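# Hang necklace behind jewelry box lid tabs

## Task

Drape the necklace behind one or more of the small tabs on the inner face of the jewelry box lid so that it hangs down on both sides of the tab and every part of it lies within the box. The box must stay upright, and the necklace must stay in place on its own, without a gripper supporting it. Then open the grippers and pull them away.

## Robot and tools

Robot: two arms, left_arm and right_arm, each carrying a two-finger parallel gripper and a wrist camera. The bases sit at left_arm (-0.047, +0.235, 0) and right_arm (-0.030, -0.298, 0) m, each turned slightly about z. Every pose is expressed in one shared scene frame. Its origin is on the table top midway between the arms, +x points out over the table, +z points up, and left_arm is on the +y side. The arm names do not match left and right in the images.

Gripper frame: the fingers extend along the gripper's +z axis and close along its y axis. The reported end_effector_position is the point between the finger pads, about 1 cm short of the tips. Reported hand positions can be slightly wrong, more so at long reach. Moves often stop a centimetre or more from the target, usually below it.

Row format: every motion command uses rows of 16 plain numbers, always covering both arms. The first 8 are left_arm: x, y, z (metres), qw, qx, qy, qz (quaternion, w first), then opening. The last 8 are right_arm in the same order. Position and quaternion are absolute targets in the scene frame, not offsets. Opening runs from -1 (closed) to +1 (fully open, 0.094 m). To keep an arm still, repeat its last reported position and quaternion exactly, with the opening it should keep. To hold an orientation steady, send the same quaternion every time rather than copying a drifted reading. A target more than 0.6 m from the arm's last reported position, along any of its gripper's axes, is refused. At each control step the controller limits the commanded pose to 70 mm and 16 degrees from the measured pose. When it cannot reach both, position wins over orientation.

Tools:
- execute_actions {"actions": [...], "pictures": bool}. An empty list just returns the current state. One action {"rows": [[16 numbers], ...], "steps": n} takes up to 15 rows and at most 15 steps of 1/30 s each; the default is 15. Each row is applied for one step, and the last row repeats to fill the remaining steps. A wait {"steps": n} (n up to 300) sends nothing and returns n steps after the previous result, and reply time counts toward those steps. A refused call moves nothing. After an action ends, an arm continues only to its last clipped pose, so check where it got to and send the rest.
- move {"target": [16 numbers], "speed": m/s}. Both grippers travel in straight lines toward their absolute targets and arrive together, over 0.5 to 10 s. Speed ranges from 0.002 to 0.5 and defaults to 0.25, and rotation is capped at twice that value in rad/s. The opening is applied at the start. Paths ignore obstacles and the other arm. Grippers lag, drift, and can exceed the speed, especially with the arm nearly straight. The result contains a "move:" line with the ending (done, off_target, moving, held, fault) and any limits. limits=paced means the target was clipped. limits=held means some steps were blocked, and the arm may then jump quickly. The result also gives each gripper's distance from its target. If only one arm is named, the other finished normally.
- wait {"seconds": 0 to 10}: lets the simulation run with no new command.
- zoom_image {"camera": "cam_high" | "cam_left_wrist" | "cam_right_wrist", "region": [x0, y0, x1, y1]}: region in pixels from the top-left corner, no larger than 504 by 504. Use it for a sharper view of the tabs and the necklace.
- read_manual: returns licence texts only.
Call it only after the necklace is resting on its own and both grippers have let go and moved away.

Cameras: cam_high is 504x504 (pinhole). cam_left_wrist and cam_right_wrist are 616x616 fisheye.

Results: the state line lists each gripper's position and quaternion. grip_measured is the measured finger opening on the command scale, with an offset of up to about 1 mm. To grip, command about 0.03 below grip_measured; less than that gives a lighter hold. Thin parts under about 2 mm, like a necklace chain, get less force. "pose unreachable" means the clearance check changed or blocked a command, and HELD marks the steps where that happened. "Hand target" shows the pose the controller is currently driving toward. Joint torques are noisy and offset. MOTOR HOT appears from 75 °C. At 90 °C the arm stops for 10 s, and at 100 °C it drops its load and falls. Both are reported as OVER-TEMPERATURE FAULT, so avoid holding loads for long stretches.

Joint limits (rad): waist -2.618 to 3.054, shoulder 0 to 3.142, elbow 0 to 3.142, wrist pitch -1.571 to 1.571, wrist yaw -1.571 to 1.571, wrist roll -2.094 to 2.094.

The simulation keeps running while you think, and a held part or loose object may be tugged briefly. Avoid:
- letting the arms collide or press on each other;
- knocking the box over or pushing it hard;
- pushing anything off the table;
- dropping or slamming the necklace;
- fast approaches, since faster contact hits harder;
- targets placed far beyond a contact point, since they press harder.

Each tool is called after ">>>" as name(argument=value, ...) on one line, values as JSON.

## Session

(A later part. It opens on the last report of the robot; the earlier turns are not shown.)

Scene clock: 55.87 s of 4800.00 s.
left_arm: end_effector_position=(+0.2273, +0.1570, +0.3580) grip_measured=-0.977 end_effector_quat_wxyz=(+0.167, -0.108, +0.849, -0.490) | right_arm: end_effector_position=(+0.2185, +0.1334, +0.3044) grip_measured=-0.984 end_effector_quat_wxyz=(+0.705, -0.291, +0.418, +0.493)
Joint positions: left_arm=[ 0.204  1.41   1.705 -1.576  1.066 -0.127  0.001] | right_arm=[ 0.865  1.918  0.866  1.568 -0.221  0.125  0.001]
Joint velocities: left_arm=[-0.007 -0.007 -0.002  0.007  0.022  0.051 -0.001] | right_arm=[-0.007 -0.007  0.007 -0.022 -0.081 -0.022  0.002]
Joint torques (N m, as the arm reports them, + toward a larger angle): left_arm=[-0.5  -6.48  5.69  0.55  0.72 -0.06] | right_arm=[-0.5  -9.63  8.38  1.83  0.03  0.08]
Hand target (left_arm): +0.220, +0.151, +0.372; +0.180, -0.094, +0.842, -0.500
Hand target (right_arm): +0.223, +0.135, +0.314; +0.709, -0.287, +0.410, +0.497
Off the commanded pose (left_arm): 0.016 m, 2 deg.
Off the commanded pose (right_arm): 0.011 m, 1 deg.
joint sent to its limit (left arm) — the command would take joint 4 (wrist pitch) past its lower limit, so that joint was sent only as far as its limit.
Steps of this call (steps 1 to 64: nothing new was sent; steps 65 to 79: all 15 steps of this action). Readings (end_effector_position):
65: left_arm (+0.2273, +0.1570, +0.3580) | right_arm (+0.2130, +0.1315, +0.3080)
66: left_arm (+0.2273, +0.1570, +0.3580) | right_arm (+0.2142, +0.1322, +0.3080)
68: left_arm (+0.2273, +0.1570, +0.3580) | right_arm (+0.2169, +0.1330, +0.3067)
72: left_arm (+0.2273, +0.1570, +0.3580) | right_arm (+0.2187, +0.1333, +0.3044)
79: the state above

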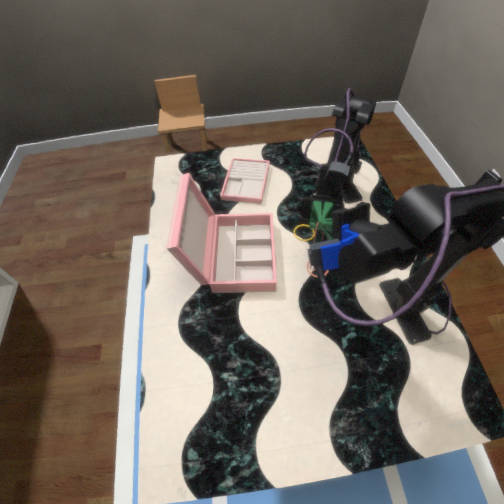

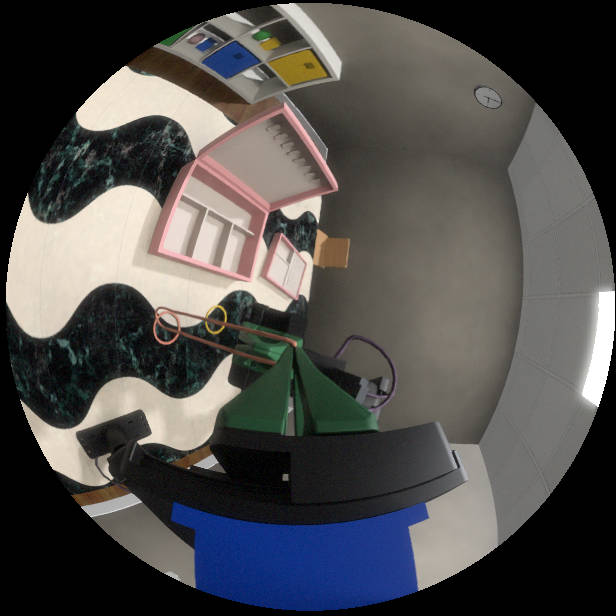

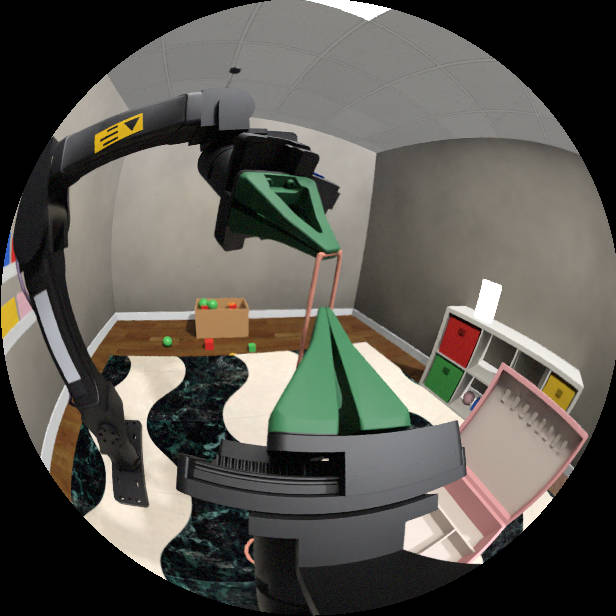

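>>> execute_actions(actions=[{"rows":[[0.221,0.151,0.372,0.179,-0.094,0.842,-0.5,-1,0.223,0.137,0.326,0.709,-0.287,0.41,0.497,-1]],"steps":15}])

>>> zoom_image(camera="cam_right_wrist", region=[250,220,410,380])

Scene clock: 58.93 s of 4800.00 s.
left_arm: end_effector_position=(+0.2273, +0.1570, +0.3580) grip_measured=-0.977 end_effector_quat_wxyz=(+0.167, -0.108, +0.849, -0.490) | right_arm: end_effector_position=(+0.2220, +0.1386, +0.3045) grip_measured=-0.984 end_effector_quat_wxyz=(+0.701, -0.294, +0.425, +0.492)
Joint positions: left_arm=[ 0.204  1.41   1.705 -1.576  1.066 -0.127  0.001] | right_arm=[ 0.865  1.918  0.889  1.527 -0.221  0.125  0.001]
Joint velocities: left_arm=[-0.002  0.012 -0.012 -0.022 -0.022 -0.066  0.   ] | right_arm=[-0.012 -0.007 -0.022 -0.007  0.007  0.051  0.001]
Joint torques (N m, as the arm reports them, + toward a larger angle): left_arm=[-0.51 -6.46  5.7   0.55  0.72 -0.06] | right_arm=[ -0.35 -12.59   8.44   1.75   0.04   0.06]
Hand target (left_arm): +0.220, +0.151, +0.372; +0.180, -0.094, +0.842, -0.500
Hand target (right_arm): +0.223, +0.137, +0.326; +0.709, -0.287, +0.410, +0.497
Off the commanded pose (left_arm): 0.016 m, 2 deg.
Off the commanded pose (right_arm): 0.022 m, 2 deg.
joint sent to its limit (left arm) — the command would take joint 4 (wrist pitch) past its lower limit, so that joint was sent only as far as its limit.
Steps of this call (steps 1 to 77: nothing new was sent; steps 78 to 92: all 15 steps of this action). Readings (end_effector_position):
78: left_arm (+0.2273, +0.1570, +0.3580) | right_arm (+0.2189, +0.1340, +0.3045)
79: left_arm (+0.2273, +0.1570, +0.3580) | right_arm (+0.2196, +0.1350, +0.3046)
81: left_arm (+0.2273, +0.1570, +0.3580) | right_arm (+0.2207, +0.1366, +0.3060)
85: left_arm (+0.2273, +0.1570, +0.3580) | right_arm (+0.2215, +0.1378, +0.3062)
92: the state above

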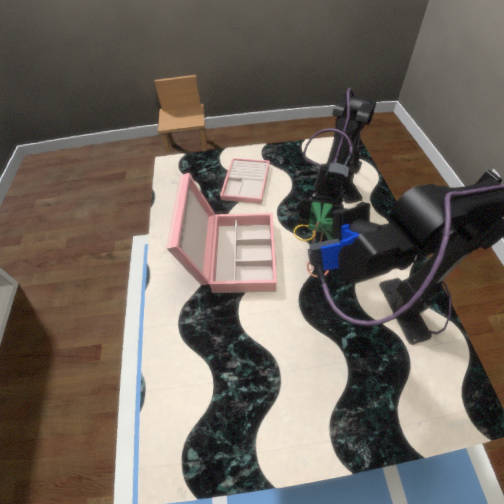

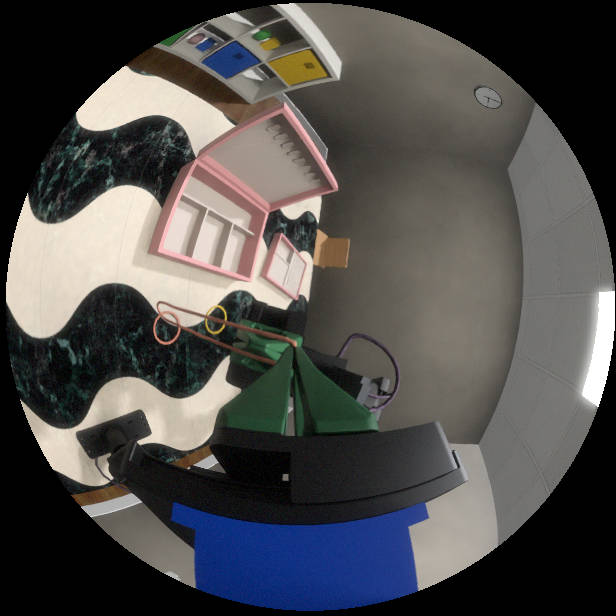

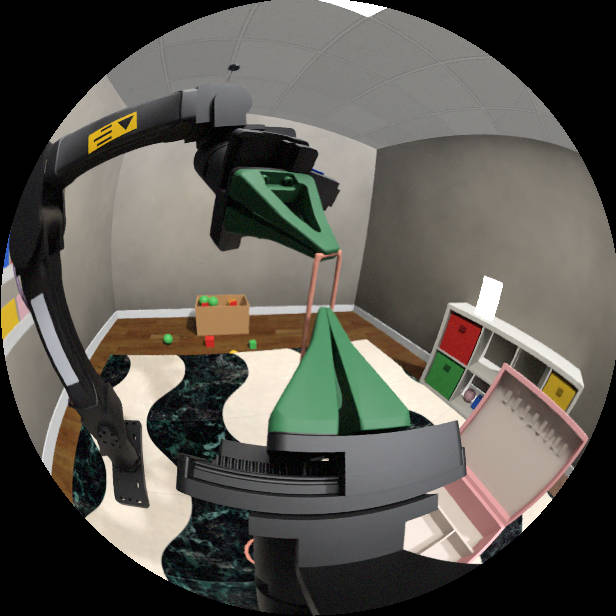

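Region (250, 220, 410, 380) of cam_right_wrist's 616x616 image, scaled by 3.150, with more detail than that image has.

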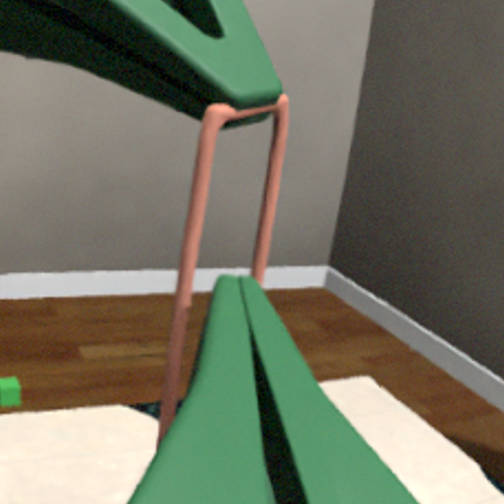

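>>> execute_actions(actions=[{"rows":[[0.221,0.151,0.372,0.179,-0.094,0.842,-0.5,-1,0.217,0.142,0.334,0.709,-0.287,0.41,0.497,-1]],"steps":15}])

>>> zoom_image(camera="cam_right_wrist", region=[250,220,410,380])

Scene clock: 61.93 s of 4800.00 s.
left_arm: end_effector_position=(+0.2273, +0.1570, +0.3580) grip_measured=-0.977 end_effector_quat_wxyz=(+0.167, -0.108, +0.849, -0.490) | right_arm: end_effector_position=(+0.2193, +0.1415, +0.3132) grip_measured=-0.984 end_effector_quat_wxyz=(+0.699, -0.294, +0.425, +0.494)
Joint positions: left_arm=[ 0.204  1.41   1.705 -1.576  1.066 -0.127  0.001] | right_arm=[ 0.875  1.897  0.904  1.491 -0.215  0.125  0.001]
Joint velocities: left_arm=[ 0.007 -0.002 -0.012 -0.007 -0.037  0.051  0.001] | right_arm=[ 0.017 -0.007 -0.007 -0.066  0.051 -0.037  0.   ]
Joint torques (N m, as the arm reports them, + toward a larger angle): left_arm=[-0.49 -6.48  5.71  0.55  0.72 -0.06] | right_arm=[  0.55 -12.39   8.56   1.79   0.15  -0.02]
Hand target (left_arm): +0.220, +0.151, +0.372; +0.180, -0.094, +0.842, -0.500
Hand target (right_arm): +0.217, +0.142, +0.334; +0.709, -0.287, +0.410, +0.497
Off the commanded pose (left_arm): 0.016 m, 2 deg.
Off the commanded pose (right_arm): 0.021 m, 2 deg.
joint sent to its limit (left arm) — the command would take joint 4 (wrist pitch) past its lower limit, so that joint was sent only as far as its limit.
Steps of this call (steps 1 to 75: nothing new was sent; steps 76 to 90: all 15 steps of this action). Readings (end_effector_position):
76: left_arm (+0.2273, +0.1570, +0.3580) | right_arm (+0.2221, +0.1390, +0.3043)
77: left_arm (+0.2273, +0.1570, +0.3580) | right_arm (+0.2218, +0.1394, +0.3045)
79: left_arm (+0.2273, +0.1570, +0.3580) | right_arm (+0.2198, +0.1399, +0.3070)
83: left_arm (+0.2273, +0.1570, +0.3580) | right_arm (+0.2186, +0.1409, +0.3136)
90: the state above

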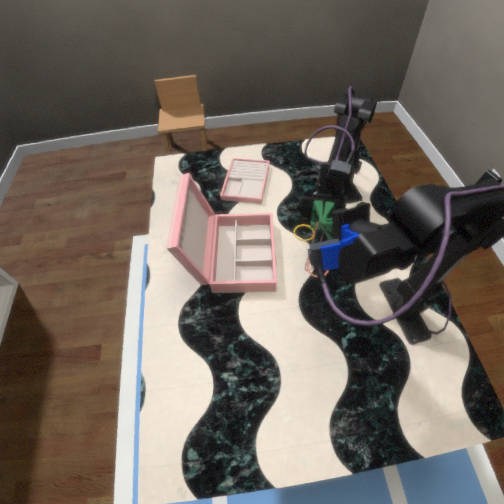

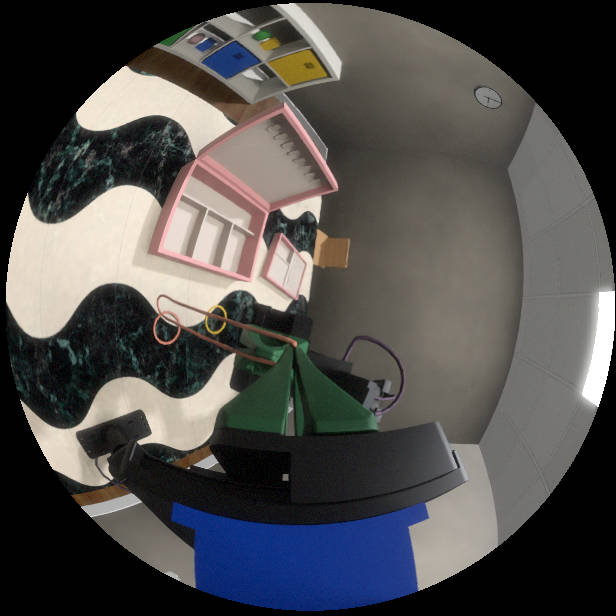

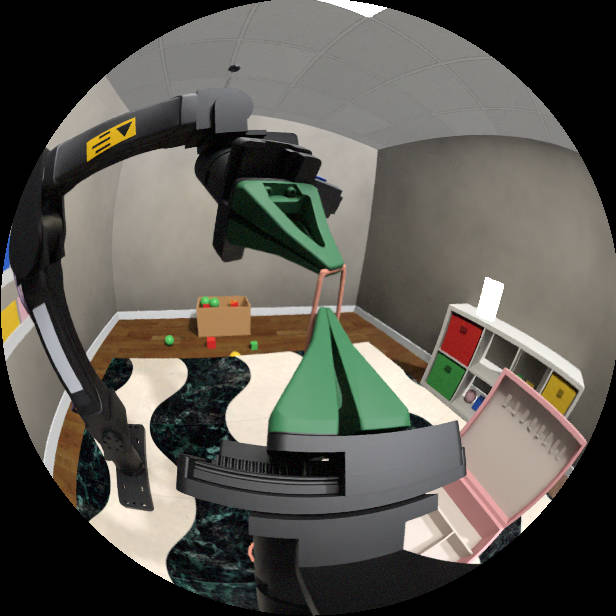

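Region (250, 220, 410, 380) of cam_right_wrist's 616x616 image, scaled by 3.150, with more detail than that image has.

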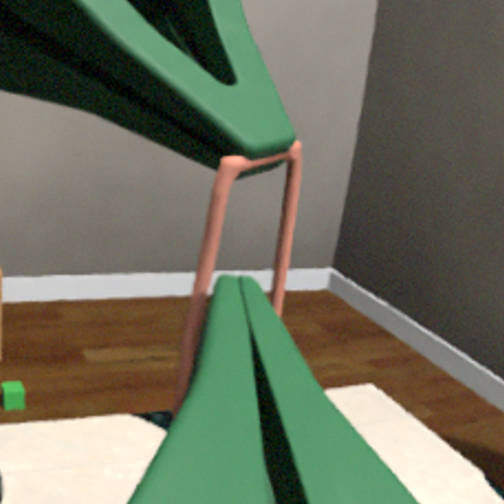

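>>> execute_actions(actions=[{"rows":[[0.221,0.151,0.372,0.179,-0.094,0.842,-0.5,-1,0.219,0.148,0.330,0.709,-0.287,0.41,0.497,-1],[0.221,0.151,0.372,0.179,-0.094,0.842,-0.5,-1,0.219,0.148,0.330,0.709,-0.287,0.41,0.497,-1],[0.221,0.151,0.372,0.179,-0.094,0.842,-0.5,-1,0.219,0.148,0.330,0.709,-0.287,0.41,0.497,-1],[0.221,0.151,0.372,0.179,-0.094,0.842,-0.5,-1,0.221,0.154,0.327,0.709,-0.287,0.41,0.497,-1],[0.221,0.151,0.372,0.179,-0.094,0.842,-0.5,-1,0.221,0.154,0.327,0.709,-0.287,0.41,0.497,-1],[0.221,0.151,0.372,0.179,-0.094,0.842,-0.5,-1,0.221,0.154,0.327,0.709,-0.287,0.41,0.497,-1],[0.221,0.151,0.372,0.179,-0.094,0.842,-0.5,-1,0.223,0.160,0.325,0.709,-0.287,0.41,0.497,-1]],"steps":15}])

>>> zoom_image(camera="cam_right_wrist", region=[250,220,410,380])

Scene clock: 67.27 s of 4800.00 s.
left_arm: end_effector_position=(+0.2273, +0.1570, +0.3580) grip_measured=-0.977 end_effector_quat_wxyz=(+0.167, -0.108, +0.849, -0.490) | right_arm: end_effector_position=(+0.2233, +0.1567, +0.3124) grip_measured=-0.984 end_effector_quat_wxyz=(+0.701, -0.292, +0.421, +0.496)
Joint positions: left_arm=[ 0.204  1.41   1.705 -1.576  1.066 -0.127  0.001] | right_arm=[ 0.888  1.953  0.973  1.486 -0.204  0.12   0.001]
Joint velocities: left_arm=[-0.002 -0.002 -0.007  0.022 -0.051 -0.007  0.001] | right_arm=[-0.017  0.007  0.012 -0.037 -0.022 -0.022 -0.   ]
Joint torques (N m, as the arm reports them, + toward a larger angle): left_arm=[-0.49 -6.47  5.7   0.55  0.72 -0.06] | right_arm=[  0.45 -10.65   8.66   1.82   0.17  -0.06]
Hand target (left_arm): +0.220, +0.151, +0.372; +0.180, -0.094, +0.842, -0.500
Hand target (right_arm): +0.223, +0.160, +0.324; +0.709, -0.287, +0.410, +0.497
Off the commanded pose (left_arm): 0.016 m, 2 deg.
Off the commanded pose (right_arm): 0.013 m, 2 deg.
joint sent to its limit (left arm) — the command would take joint 4 (wrist pitch) past its lower limit, so that joint was sent only as far as its limit.
Steps of this call (steps 1 to 145: nothing new was sent; steps 146 to 160: all 15 steps of this action). Readings (end_effector_position):
146: left_arm (+0.2273, +0.1570, +0.3580) | right_arm (+0.2195, +0.1419, +0.3134)
147: left_arm (+0.2273, +0.1570, +0.3580) | right_arm (+0.2197, +0.1423, +0.3148)
149: left_arm (+0.2273, +0.1570, +0.3580) | right_arm (+0.2196, +0.1437, +0.3186)
153: left_arm (+0.2273, +0.1570, +0.3580) | right_arm (+0.2215, +0.1514, +0.3200)
160: the state above

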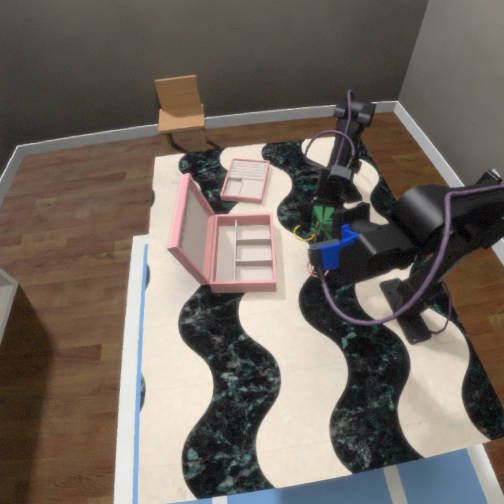

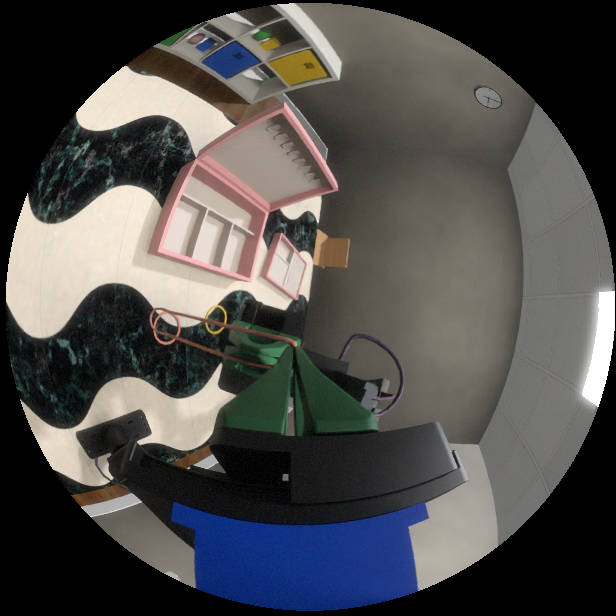

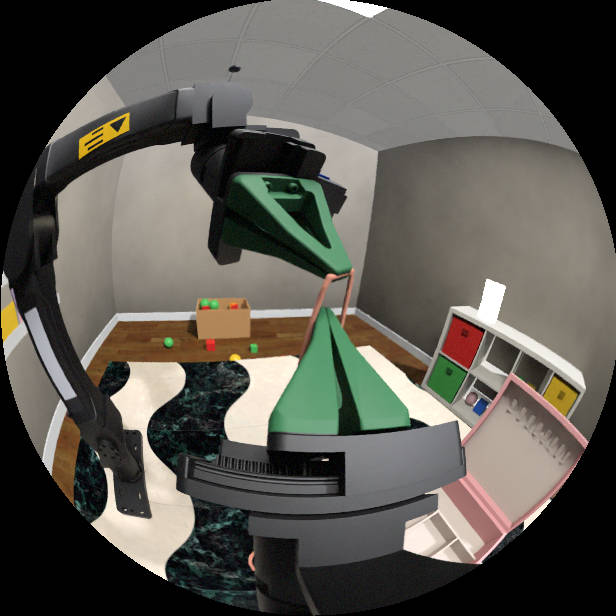

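Region (250, 220, 410, 380) of cam_right_wrist's 616x616 image, scaled by 3.150, with more detail than that image has.

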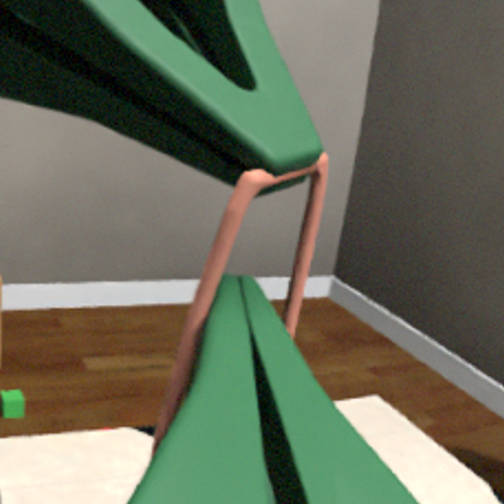

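Inside. Advance radially a bit more.

>>> execute_actions(actions=[{"rows":[[0.221,0.151,0.372,0.179,-0.094,0.842,-0.5,-1,0.229,0.166,0.325,0.709,-0.287,0.41,0.497,-1],[0.221,0.151,0.372,0.179,-0.094,0.842,-0.5,-1,0.229,0.166,0.325,0.709,-0.287,0.41,0.497,-1],[0.221,0.151,0.372,0.179,-0.094,0.842,-0.5,-1,0.229,0.166,0.325,0.709,-0.287,0.41,0.497,-1],[0.221,0.151,0.372,0.179,-0.094,0.842,-0.5,-1,0.229,0.166,0.325,0.709,-0.287,0.41,0.497,-1],[0.221,0.151,0.372,0.179,-0.094,0.842,-0.5,-1,0.234,0.173,0.325,0.709,-0.287,0.41,0.497,-1]],"steps":15}])

>>> zoom_image(camera="cam_right_wrist", region=[250,220,410,380])

Scene clock: 72.37 s of 4800.00 s.
left_arm: end_effector_position=(+0.2273, +0.1570, +0.3580) grip_measured=-0.977 end_effector_quat_wxyz=(+0.167, -0.108, +0.849, -0.490) | right_arm: end_effector_position=(+0.2319, +0.1695, +0.3161) grip_measured=-0.984 end_effector_quat_wxyz=(+0.705, -0.290, +0.416, +0.497)
Joint positions: left_arm=[ 0.204  1.41   1.705 -1.576  1.066 -0.127  0.001] | right_arm=[ 0.888  2.001  1.053  1.468 -0.203  0.119  0.001]
Joint velocities: left_arm=[-0.017 -0.002 -0.017  0.037  0.007 -0.022  0.   ] | right_arm=[-0.002  0.007 -0.002 -0.022 -0.007  0.007 -0.001]
Joint torques (N m, as the arm reports them, + toward a larger angle): left_arm=[-0.49 -6.45  5.7   0.55  0.72 -0.07] | right_arm=[  0.17 -10.87   8.74   1.75   0.11  -0.03]
Hand target (left_arm): +0.220, +0.151, +0.372; +0.180, -0.094, +0.842, -0.500
Hand target (right_arm): +0.234, +0.173, +0.325; +0.709, -0.287, +0.410, +0.497
Off the commanded pose (left_arm): 0.016 m, 2 deg.
Off the commanded pose (right_arm): 0.010 m, 1 deg.
joint sent to its limit (left arm) — the command would take joint 4 (wrist pitch) past its lower limit, so that joint was sent only as far as its limit.
Steps of this call (steps 1 to 138: nothing new was sent; steps 139 to 153: all 15 steps of this action). Readings (end_effector_position):
139: left_arm (+0.2273, +0.1570, +0.3580) | right_arm (+0.2239, +0.1573, +0.3131)
140: left_arm (+0.2273, +0.1570, +0.3580) | right_arm (+0.2249, +0.1588, +0.3143)
142: left_arm (+0.2273, +0.1570, +0.3580) | right_arm (+0.2264, +0.1611, +0.3166)
146: left_arm (+0.2273, +0.1570, +0.3580) | right_arm (+0.2306, +0.1675, +0.3191)
153: the state above

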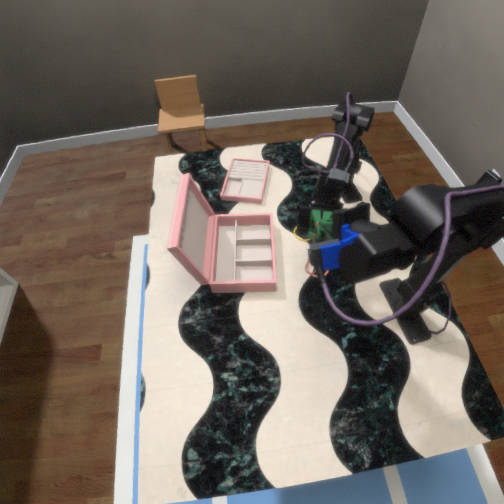

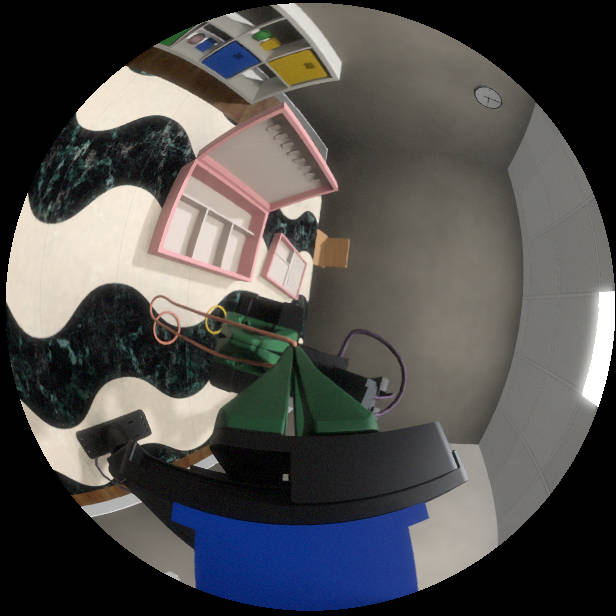

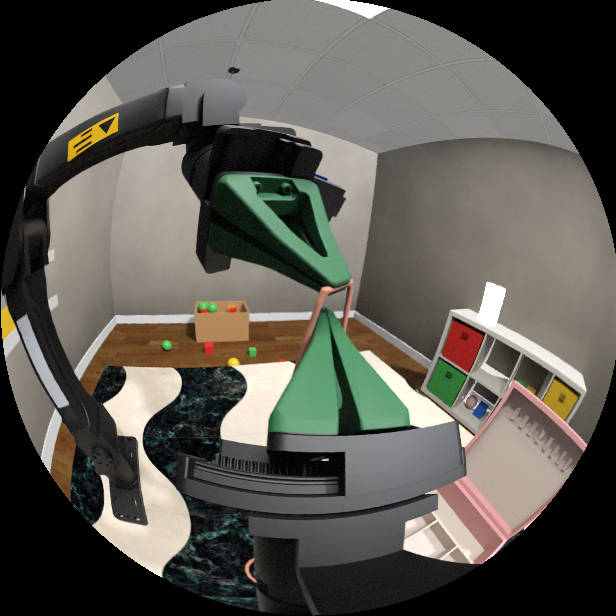

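Region (250, 220, 410, 380) of cam_right_wrist's 616x616 image, scaled by 3.150, with more detail than that image has.

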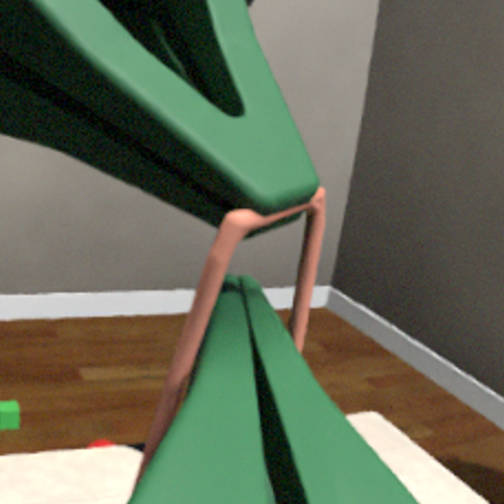

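>>> execute_actions(actions=[{"rows":[[0.221,0.151,0.372,0.179,-0.094,0.842,-0.5,-0.8,0.234,0.173,0.325,0.709,-0.287,0.41,0.497,-1]],"steps":15}])

>>> zoom_image(camera="cam_right_wrist", region=[230,220,430,420])

Scene clock: 75.50 s of 4800.00 s.
left_arm: end_effector_position=(+0.2273, +0.1569, +0.3582) grip_measured=-0.802 end_effector_quat_wxyz=(+0.167, -0.108, +0.848, -0.491) | right_arm: end_effector_position=(+0.2321, +0.1697, +0.3157) grip_measured=-0.984 end_effector_quat_wxyz=(+0.704, -0.290, +0.416, +0.497)
Joint positions: left_arm=[ 0.204  1.41   1.705 -1.576  1.067 -0.127  0.009] | right_arm=[ 0.888  2.001  1.053  1.466 -0.203  0.119  0.001]
Joint velocities: left_arm=[-0.012  0.012 -0.002 -0.066 -0.037 -0.007 -0.001] | right_arm=[-0.012  0.002 -0.017 -0.007 -0.051 -0.081 -0.   ]
Joint torques (N m, as the arm reports them, + toward a larger angle): left_arm=[-0.49 -6.47  5.71  0.55  0.7  -0.06] | right_arm=[  0.23 -11.1    8.72   1.76   0.08  -0.03]
Hand target (left_arm): +0.220, +0.151, +0.372; +0.180, -0.094, +0.842, -0.500
Hand target (right_arm): +0.234, +0.173, +0.325; +0.709, -0.287, +0.410, +0.497
Off the commanded pose (left_arm): 0.016 m, 2 deg.
Off the commanded pose (right_arm): 0.010 m, 1 deg.
joint sent to its limit (left arm) — the command would take joint 4 (wrist pitch) past its lower limit, so that joint was sent only as far as its limit.
Steps of this call (steps 1 to 79: nothing new was sent; steps 80 to 94: all 15 steps of this action). Readings (end_effector_position):
80: left_arm (+0.2273, +0.1570, +0.3580) | right_arm (+0.2319, +0.1695, +0.3161)
81: left_arm (+0.2273, +0.1570, +0.3580) | right_arm (+0.2319, +0.1695, +0.3161)
83: left_arm (+0.2273, +0.1569, +0.3581) | right_arm (+0.2320, +0.1697, +0.3158)
87: left_arm (+0.2273, +0.1569, +0.3581) | right_arm (+0.2321, +0.1697, +0.3157)
94: the state above

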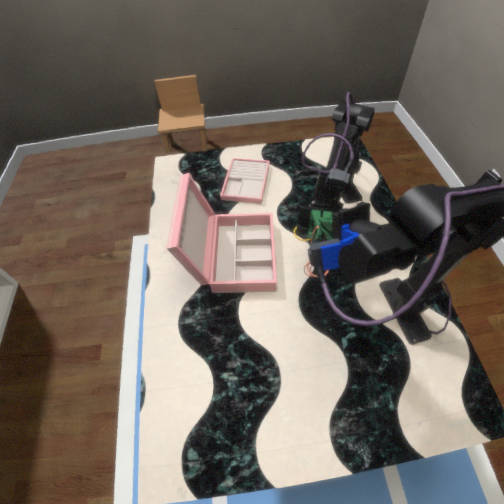

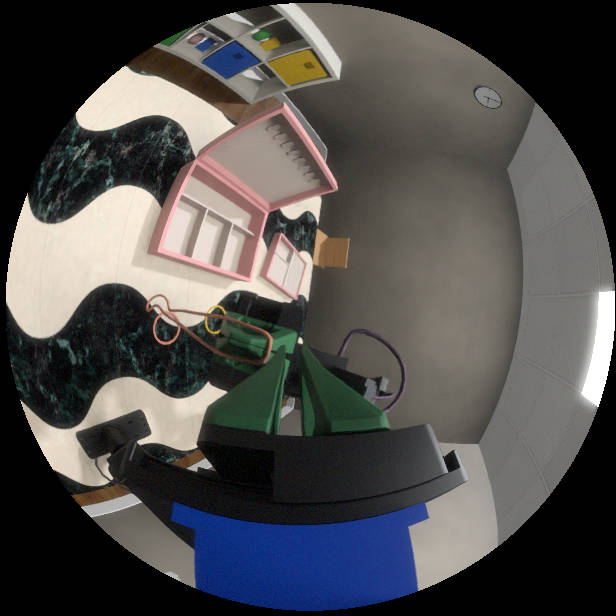

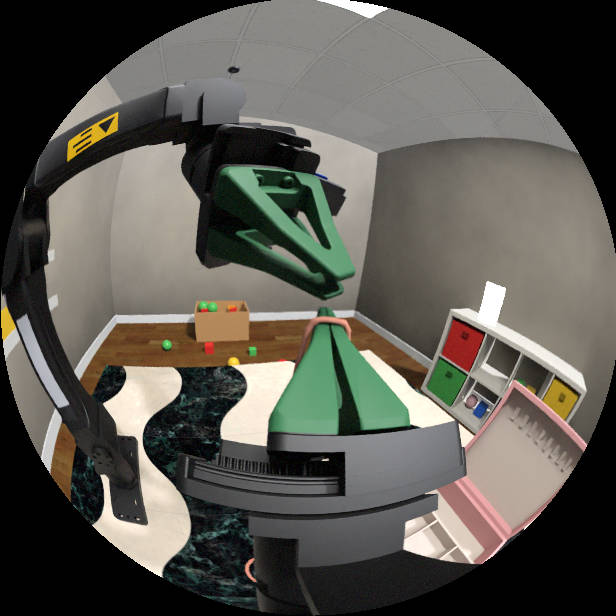

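Region (230, 220, 430, 420) of cam_right_wrist's 616x616 image, scaled by 2.520, with more detail than that image has.

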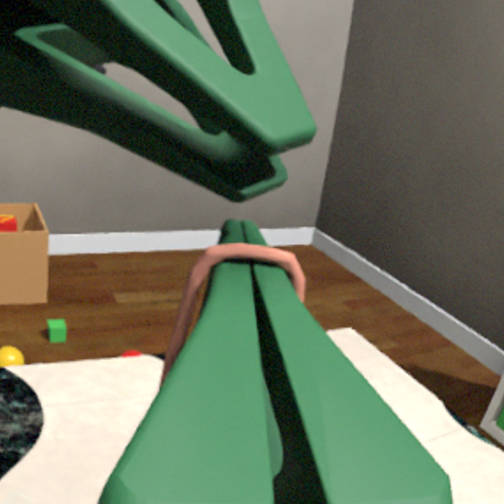

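>>> move(target=[0.2,0.25,0.40,0.179,-0.094,0.842,-0.5,-0.8,0.24,0.10,0.34,0.75,-0.25,0.433,0.433,-1], speed=0.08)

>>> move(target=[0.34,0.2,0.30,0.612,0.354,0.612,-0.354,-0.8,0.40,-0.05,0.36,0.866,0,0.5,0,-1], speed=0.08)

Scene clock: 82.03 s of 4800.00 s.
left_arm: end_effector_position=(+0.2059, +0.2542, +0.3924) grip_measured=-0.802 end_effector_quat_wxyz=(+0.348, -0.224, +0.798, -0.439) | right_arm: end_effector_position=(+0.2390, +0.1076, +0.3365) grip_measured=-0.984 end_effector_quat_wxyz=(+0.745, -0.254, +0.433, +0.440)
Joint positions: left_arm=[ 0.674  1.257  1.671 -1.576  1.153 -0.047  0.009] | right_arm=[ 0.842  1.796  0.853  1.466 -0.105  0.063  0.001]
Joint velocities: left_arm=[ 0.002 -0.007 -0.002  0.007  0.051 -0.037  0.   ] | right_arm=[-0.007 -0.022 -0.007 -0.037 -0.037  0.022 -0.001]
Joint torques (N m, as the arm reports them, + toward a larger angle): left_arm=[ 0.63 -4.64  3.98  0.7   0.69  0.1 ] | right_arm=[ -0.62 -11.6    5.13   1.82   0.09  -0.02]
Hand target (left_arm): +0.201, +0.249, +0.399; +0.361, -0.212, +0.793, -0.443
Hand target (right_arm): +0.241, +0.101, +0.340; +0.750, -0.250, +0.434, +0.433
Off the commanded pose (left_arm): 0.010 m, 26 deg; orientation clipped at the last step of the last action.
Off the commanded pose (right_arm): 0.008 m, 1 deg.
joint sent to its limit (left arm) — the command would take joint 4 (wrist pitch) past its lower limit, so that joint was sent only as far as its limit.
move: off_target (left_arm); limits=paced

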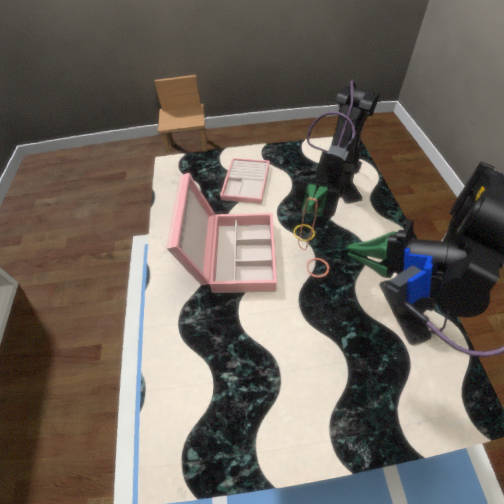

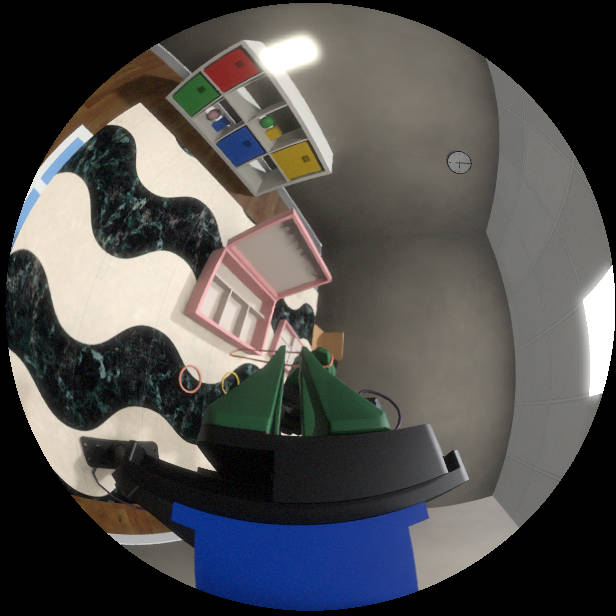

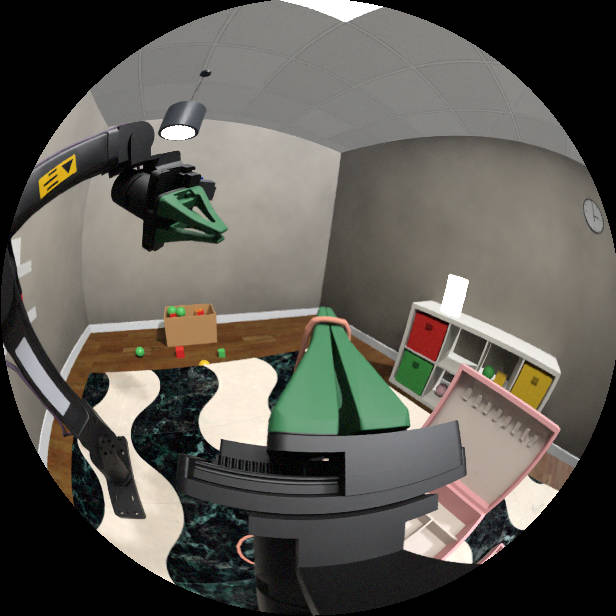

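Scene clock: 91.13 s of 4800.00 s.
left_arm: end_effector_position=(+0.3406, +0.2045, +0.2955) grip_measured=-0.801 end_effector_quat_wxyz=(+0.609, +0.345, +0.622, -0.353) | right_arm: end_effector_position=(+0.4002, -0.0441, +0.3454) grip_measured=-0.984 end_effector_quat_wxyz=(+0.853, -0.018, +0.521, -0.003)
Joint positions: left_arm=[0.295 1.537 0.973 0.495 1.421 0.049 0.009] | right_arm=[ 0.636  1.891  1.041  1.443  0.616 -0.409  0.001]
Joint velocities: left_arm=[-0.007  0.017  0.002  0.037 -0.007 -0.051 -0.001] | right_arm=[ 0.007  0.022  0.002 -0.037  0.007 -0.037 -0.001]
Joint torques (N m, as the arm reports them, + toward a larger angle): left_arm=[-0.63 -6.62  6.11  1.4   0.14 -0.01] | right_arm=[-0.54 -9.98  9.13  1.92 -0.11 -0.01]
Hand target (left_arm): +0.340, +0.201, +0.299; +0.609, +0.356, +0.614, -0.354
Hand target (right_arm): +0.402, -0.049, +0.360; +0.863, -0.001, +0.505, -0.001
Off the commanded pose (left_arm): 0.006 m, 2 deg.
Off the commanded pose (right_arm): 0.016 m, 4 deg.
move: off_target (right_arm)

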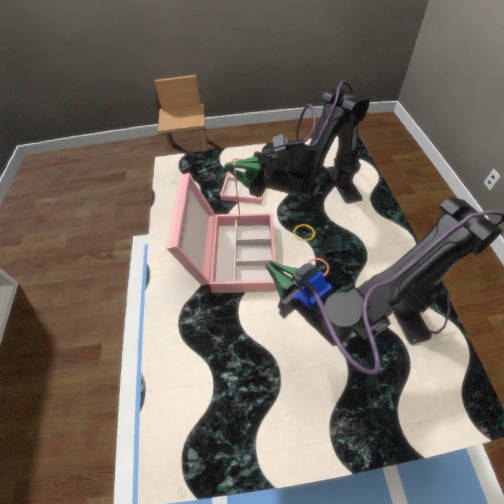

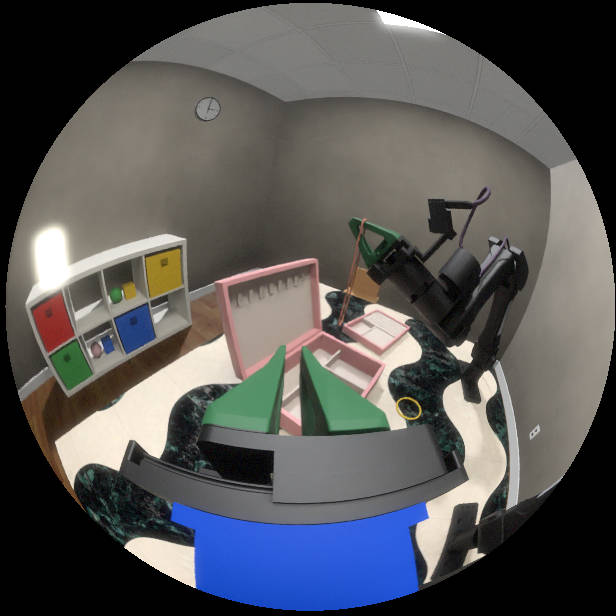

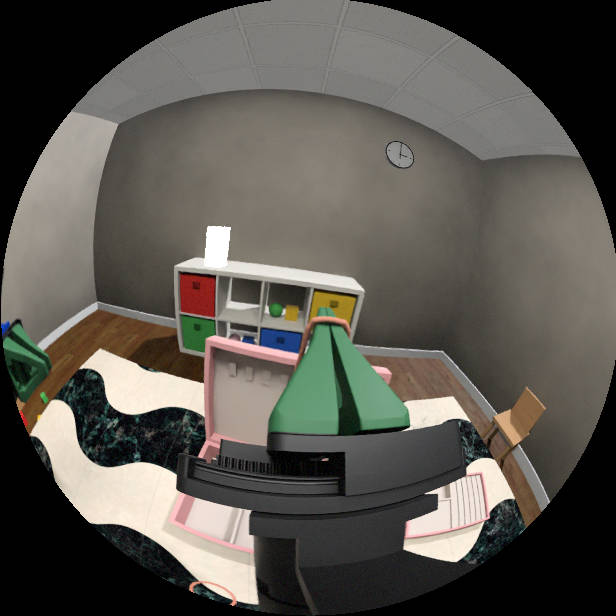

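>>> move(target=[0.34,0.2,0.30,0.612,0.354,0.612,-0.354,-0.8,0.44,-0.02,0.27,0.866,0,0.5,0,-1], speed=0.06)

Scene clock: 95.87 s of 4800.00 s.
left_arm: end_effector_position=(+0.3407, +0.2046, +0.3008) grip_measured=-0.801 end_effector_quat_wxyz=(+0.615, +0.351, +0.615, -0.347) | right_arm: end_effector_position=(+0.4361, -0.0166, +0.2528) grip_measured=-0.984 end_effector_quat_wxyz=(+0.833, -0.031, +0.553, -0.006)
Joint positions: left_arm=[0.295 1.537 0.973 0.549 1.422 0.019 0.009] | right_arm=[ 0.63   2.186  1.129  1.553  0.621 -0.369  0.001]
Joint velocities: left_arm=[ 0.002 -0.002 -0.007 -0.022  0.022 -0.051  0.   ] | right_arm=[ 0.012  0.002 -0.007  0.007  0.051  0.022 -0.001]
Joint torques (N m, as the arm reports them, + toward a larger angle): left_arm=[-0.88 -6.65  5.3   1.4   0.06 -0.08] | right_arm=[ -0.67 -12.61   8.42   2.05  -0.11   0.1 ]
Hand target (left_arm): +0.340, +0.200, +0.300; +0.612, +0.354, +0.613, -0.354
Hand target (right_arm): +0.438, -0.021, +0.270; +0.845, -0.008, +0.535, +0.004
Off the commanded pose (left_arm): 0.005 m, 1 deg.
Off the commanded pose (right_arm): 0.018 m, 8 deg.
joint sent to its limit (right arm) — the command would take joint 4 (wrist pitch) past its upper limit, so that joint was sent only as far as its limit.
move: off_target (right_arm)

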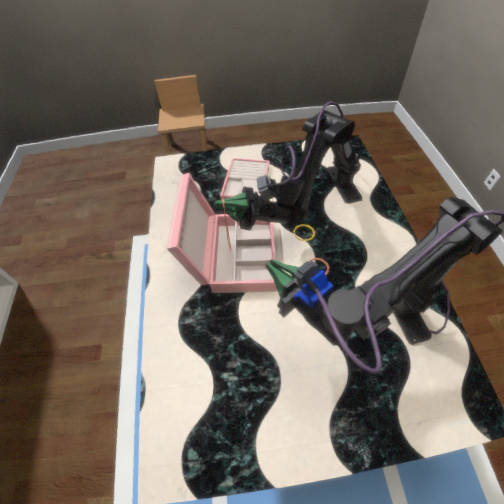

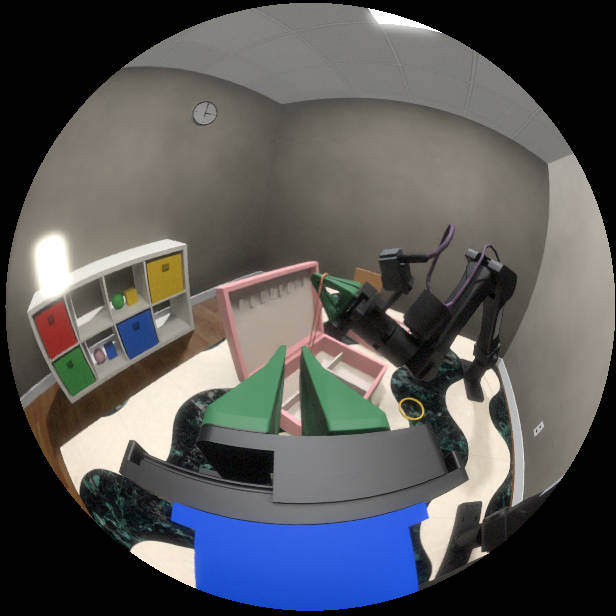

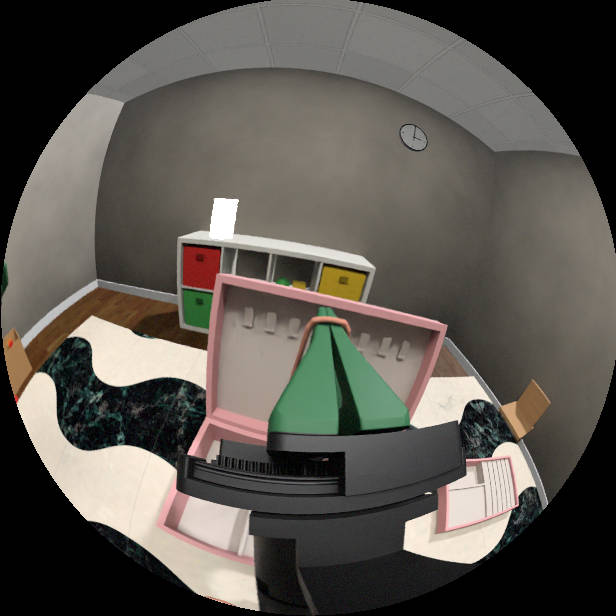

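>>> move(target=[0.34,0.2,0.30,0.612,0.354,0.612,-0.354,-0.8,0.47,-0.02,0.25,0.819,0,0.574,0,-0.6], speed=0.04)

>>> zoom_image(camera="cam_right_wrist", region=[200,220,460,420])

>>> zoom_image(camera="cam_left_wrist", region=[200,230,400,400])

Scene clock: 102.93 s of 4800.00 s.
left_arm: end_effector_position=(+0.3407, +0.2046, +0.3015) grip_measured=-0.801 end_effector_quat_wxyz=(+0.616, +0.351, +0.614, -0.346) | right_arm: end_effector_position=(+0.4641, -0.0181, +0.2404) grip_measured=-0.602 end_effector_quat_wxyz=(+0.815, -0.012, +0.580, -0.003)
Joint positions: left_arm=[0.295 1.537 0.973 0.557 1.422 0.014 0.009] | right_arm=[ 0.599  2.227  1.222  1.425  0.64  -0.285  0.019]
Joint velocities: left_arm=[-0.007 -0.012  0.012 -0.066 -0.066 -0.022  0.   ] | right_arm=[-0.002 -0.007 -0.012 -0.022  0.022 -0.022 -0.   ]
Joint torques (N m, as the arm reports them, + toward a larger angle): left_arm=[-0.89 -6.59  5.22  1.38  0.06 -0.15] | right_arm=[ -0.62 -12.96   8.66   1.82  -0.06   0.08]
Hand target (left_arm): +0.340, +0.200, +0.300; +0.612, +0.354, +0.612, -0.354
Hand target (right_arm): +0.470, -0.020, +0.249; +0.818, -0.000, +0.575, +0.001
Off the commanded pose (left_arm): 0.005 m, 1 deg.
Off the commanded pose (right_arm): 0.011 m, 2 deg.
move: off_target (right_arm)

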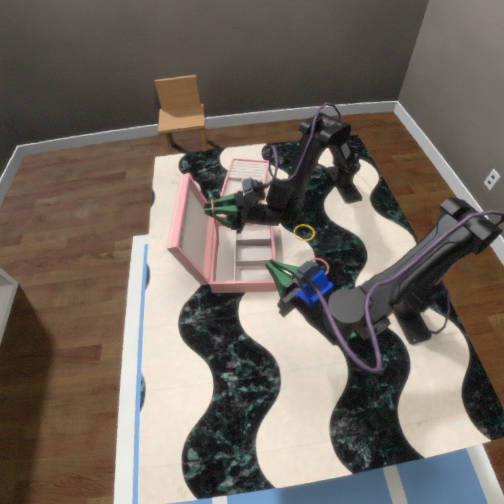

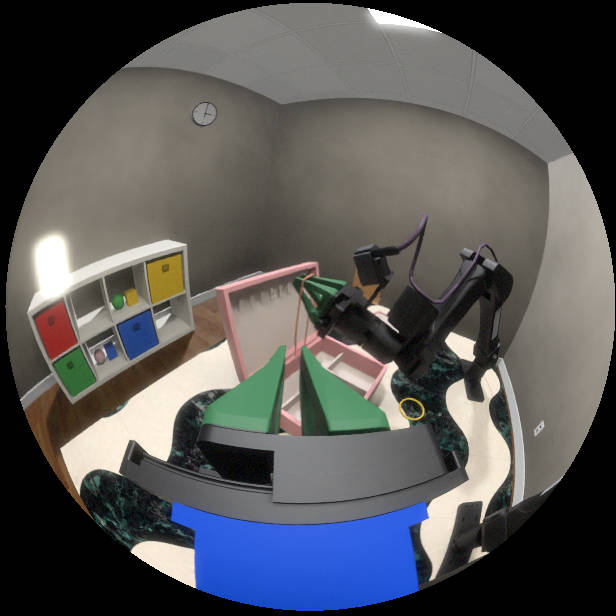

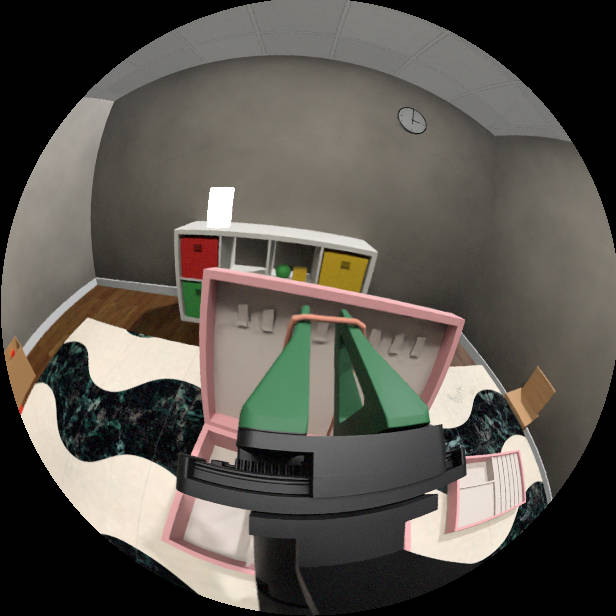

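Region (200, 220, 460, 420) of cam_right_wrist's 616x616 image, scaled by 1.938, with more detail than that image has; it fills the top 388 rows of this view, and the rest is white.

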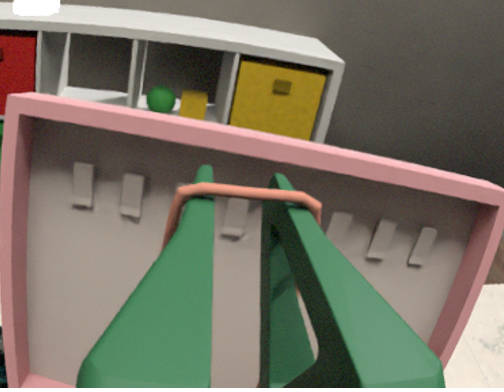

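Region (200, 230, 400, 400) of cam_left_wrist's 616x616 image, scaled by 2.520, with more detail than that image has; it fills the top 428 rows of this view, and the rest is white.

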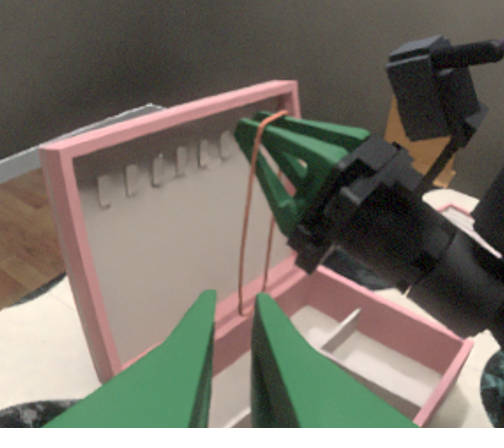

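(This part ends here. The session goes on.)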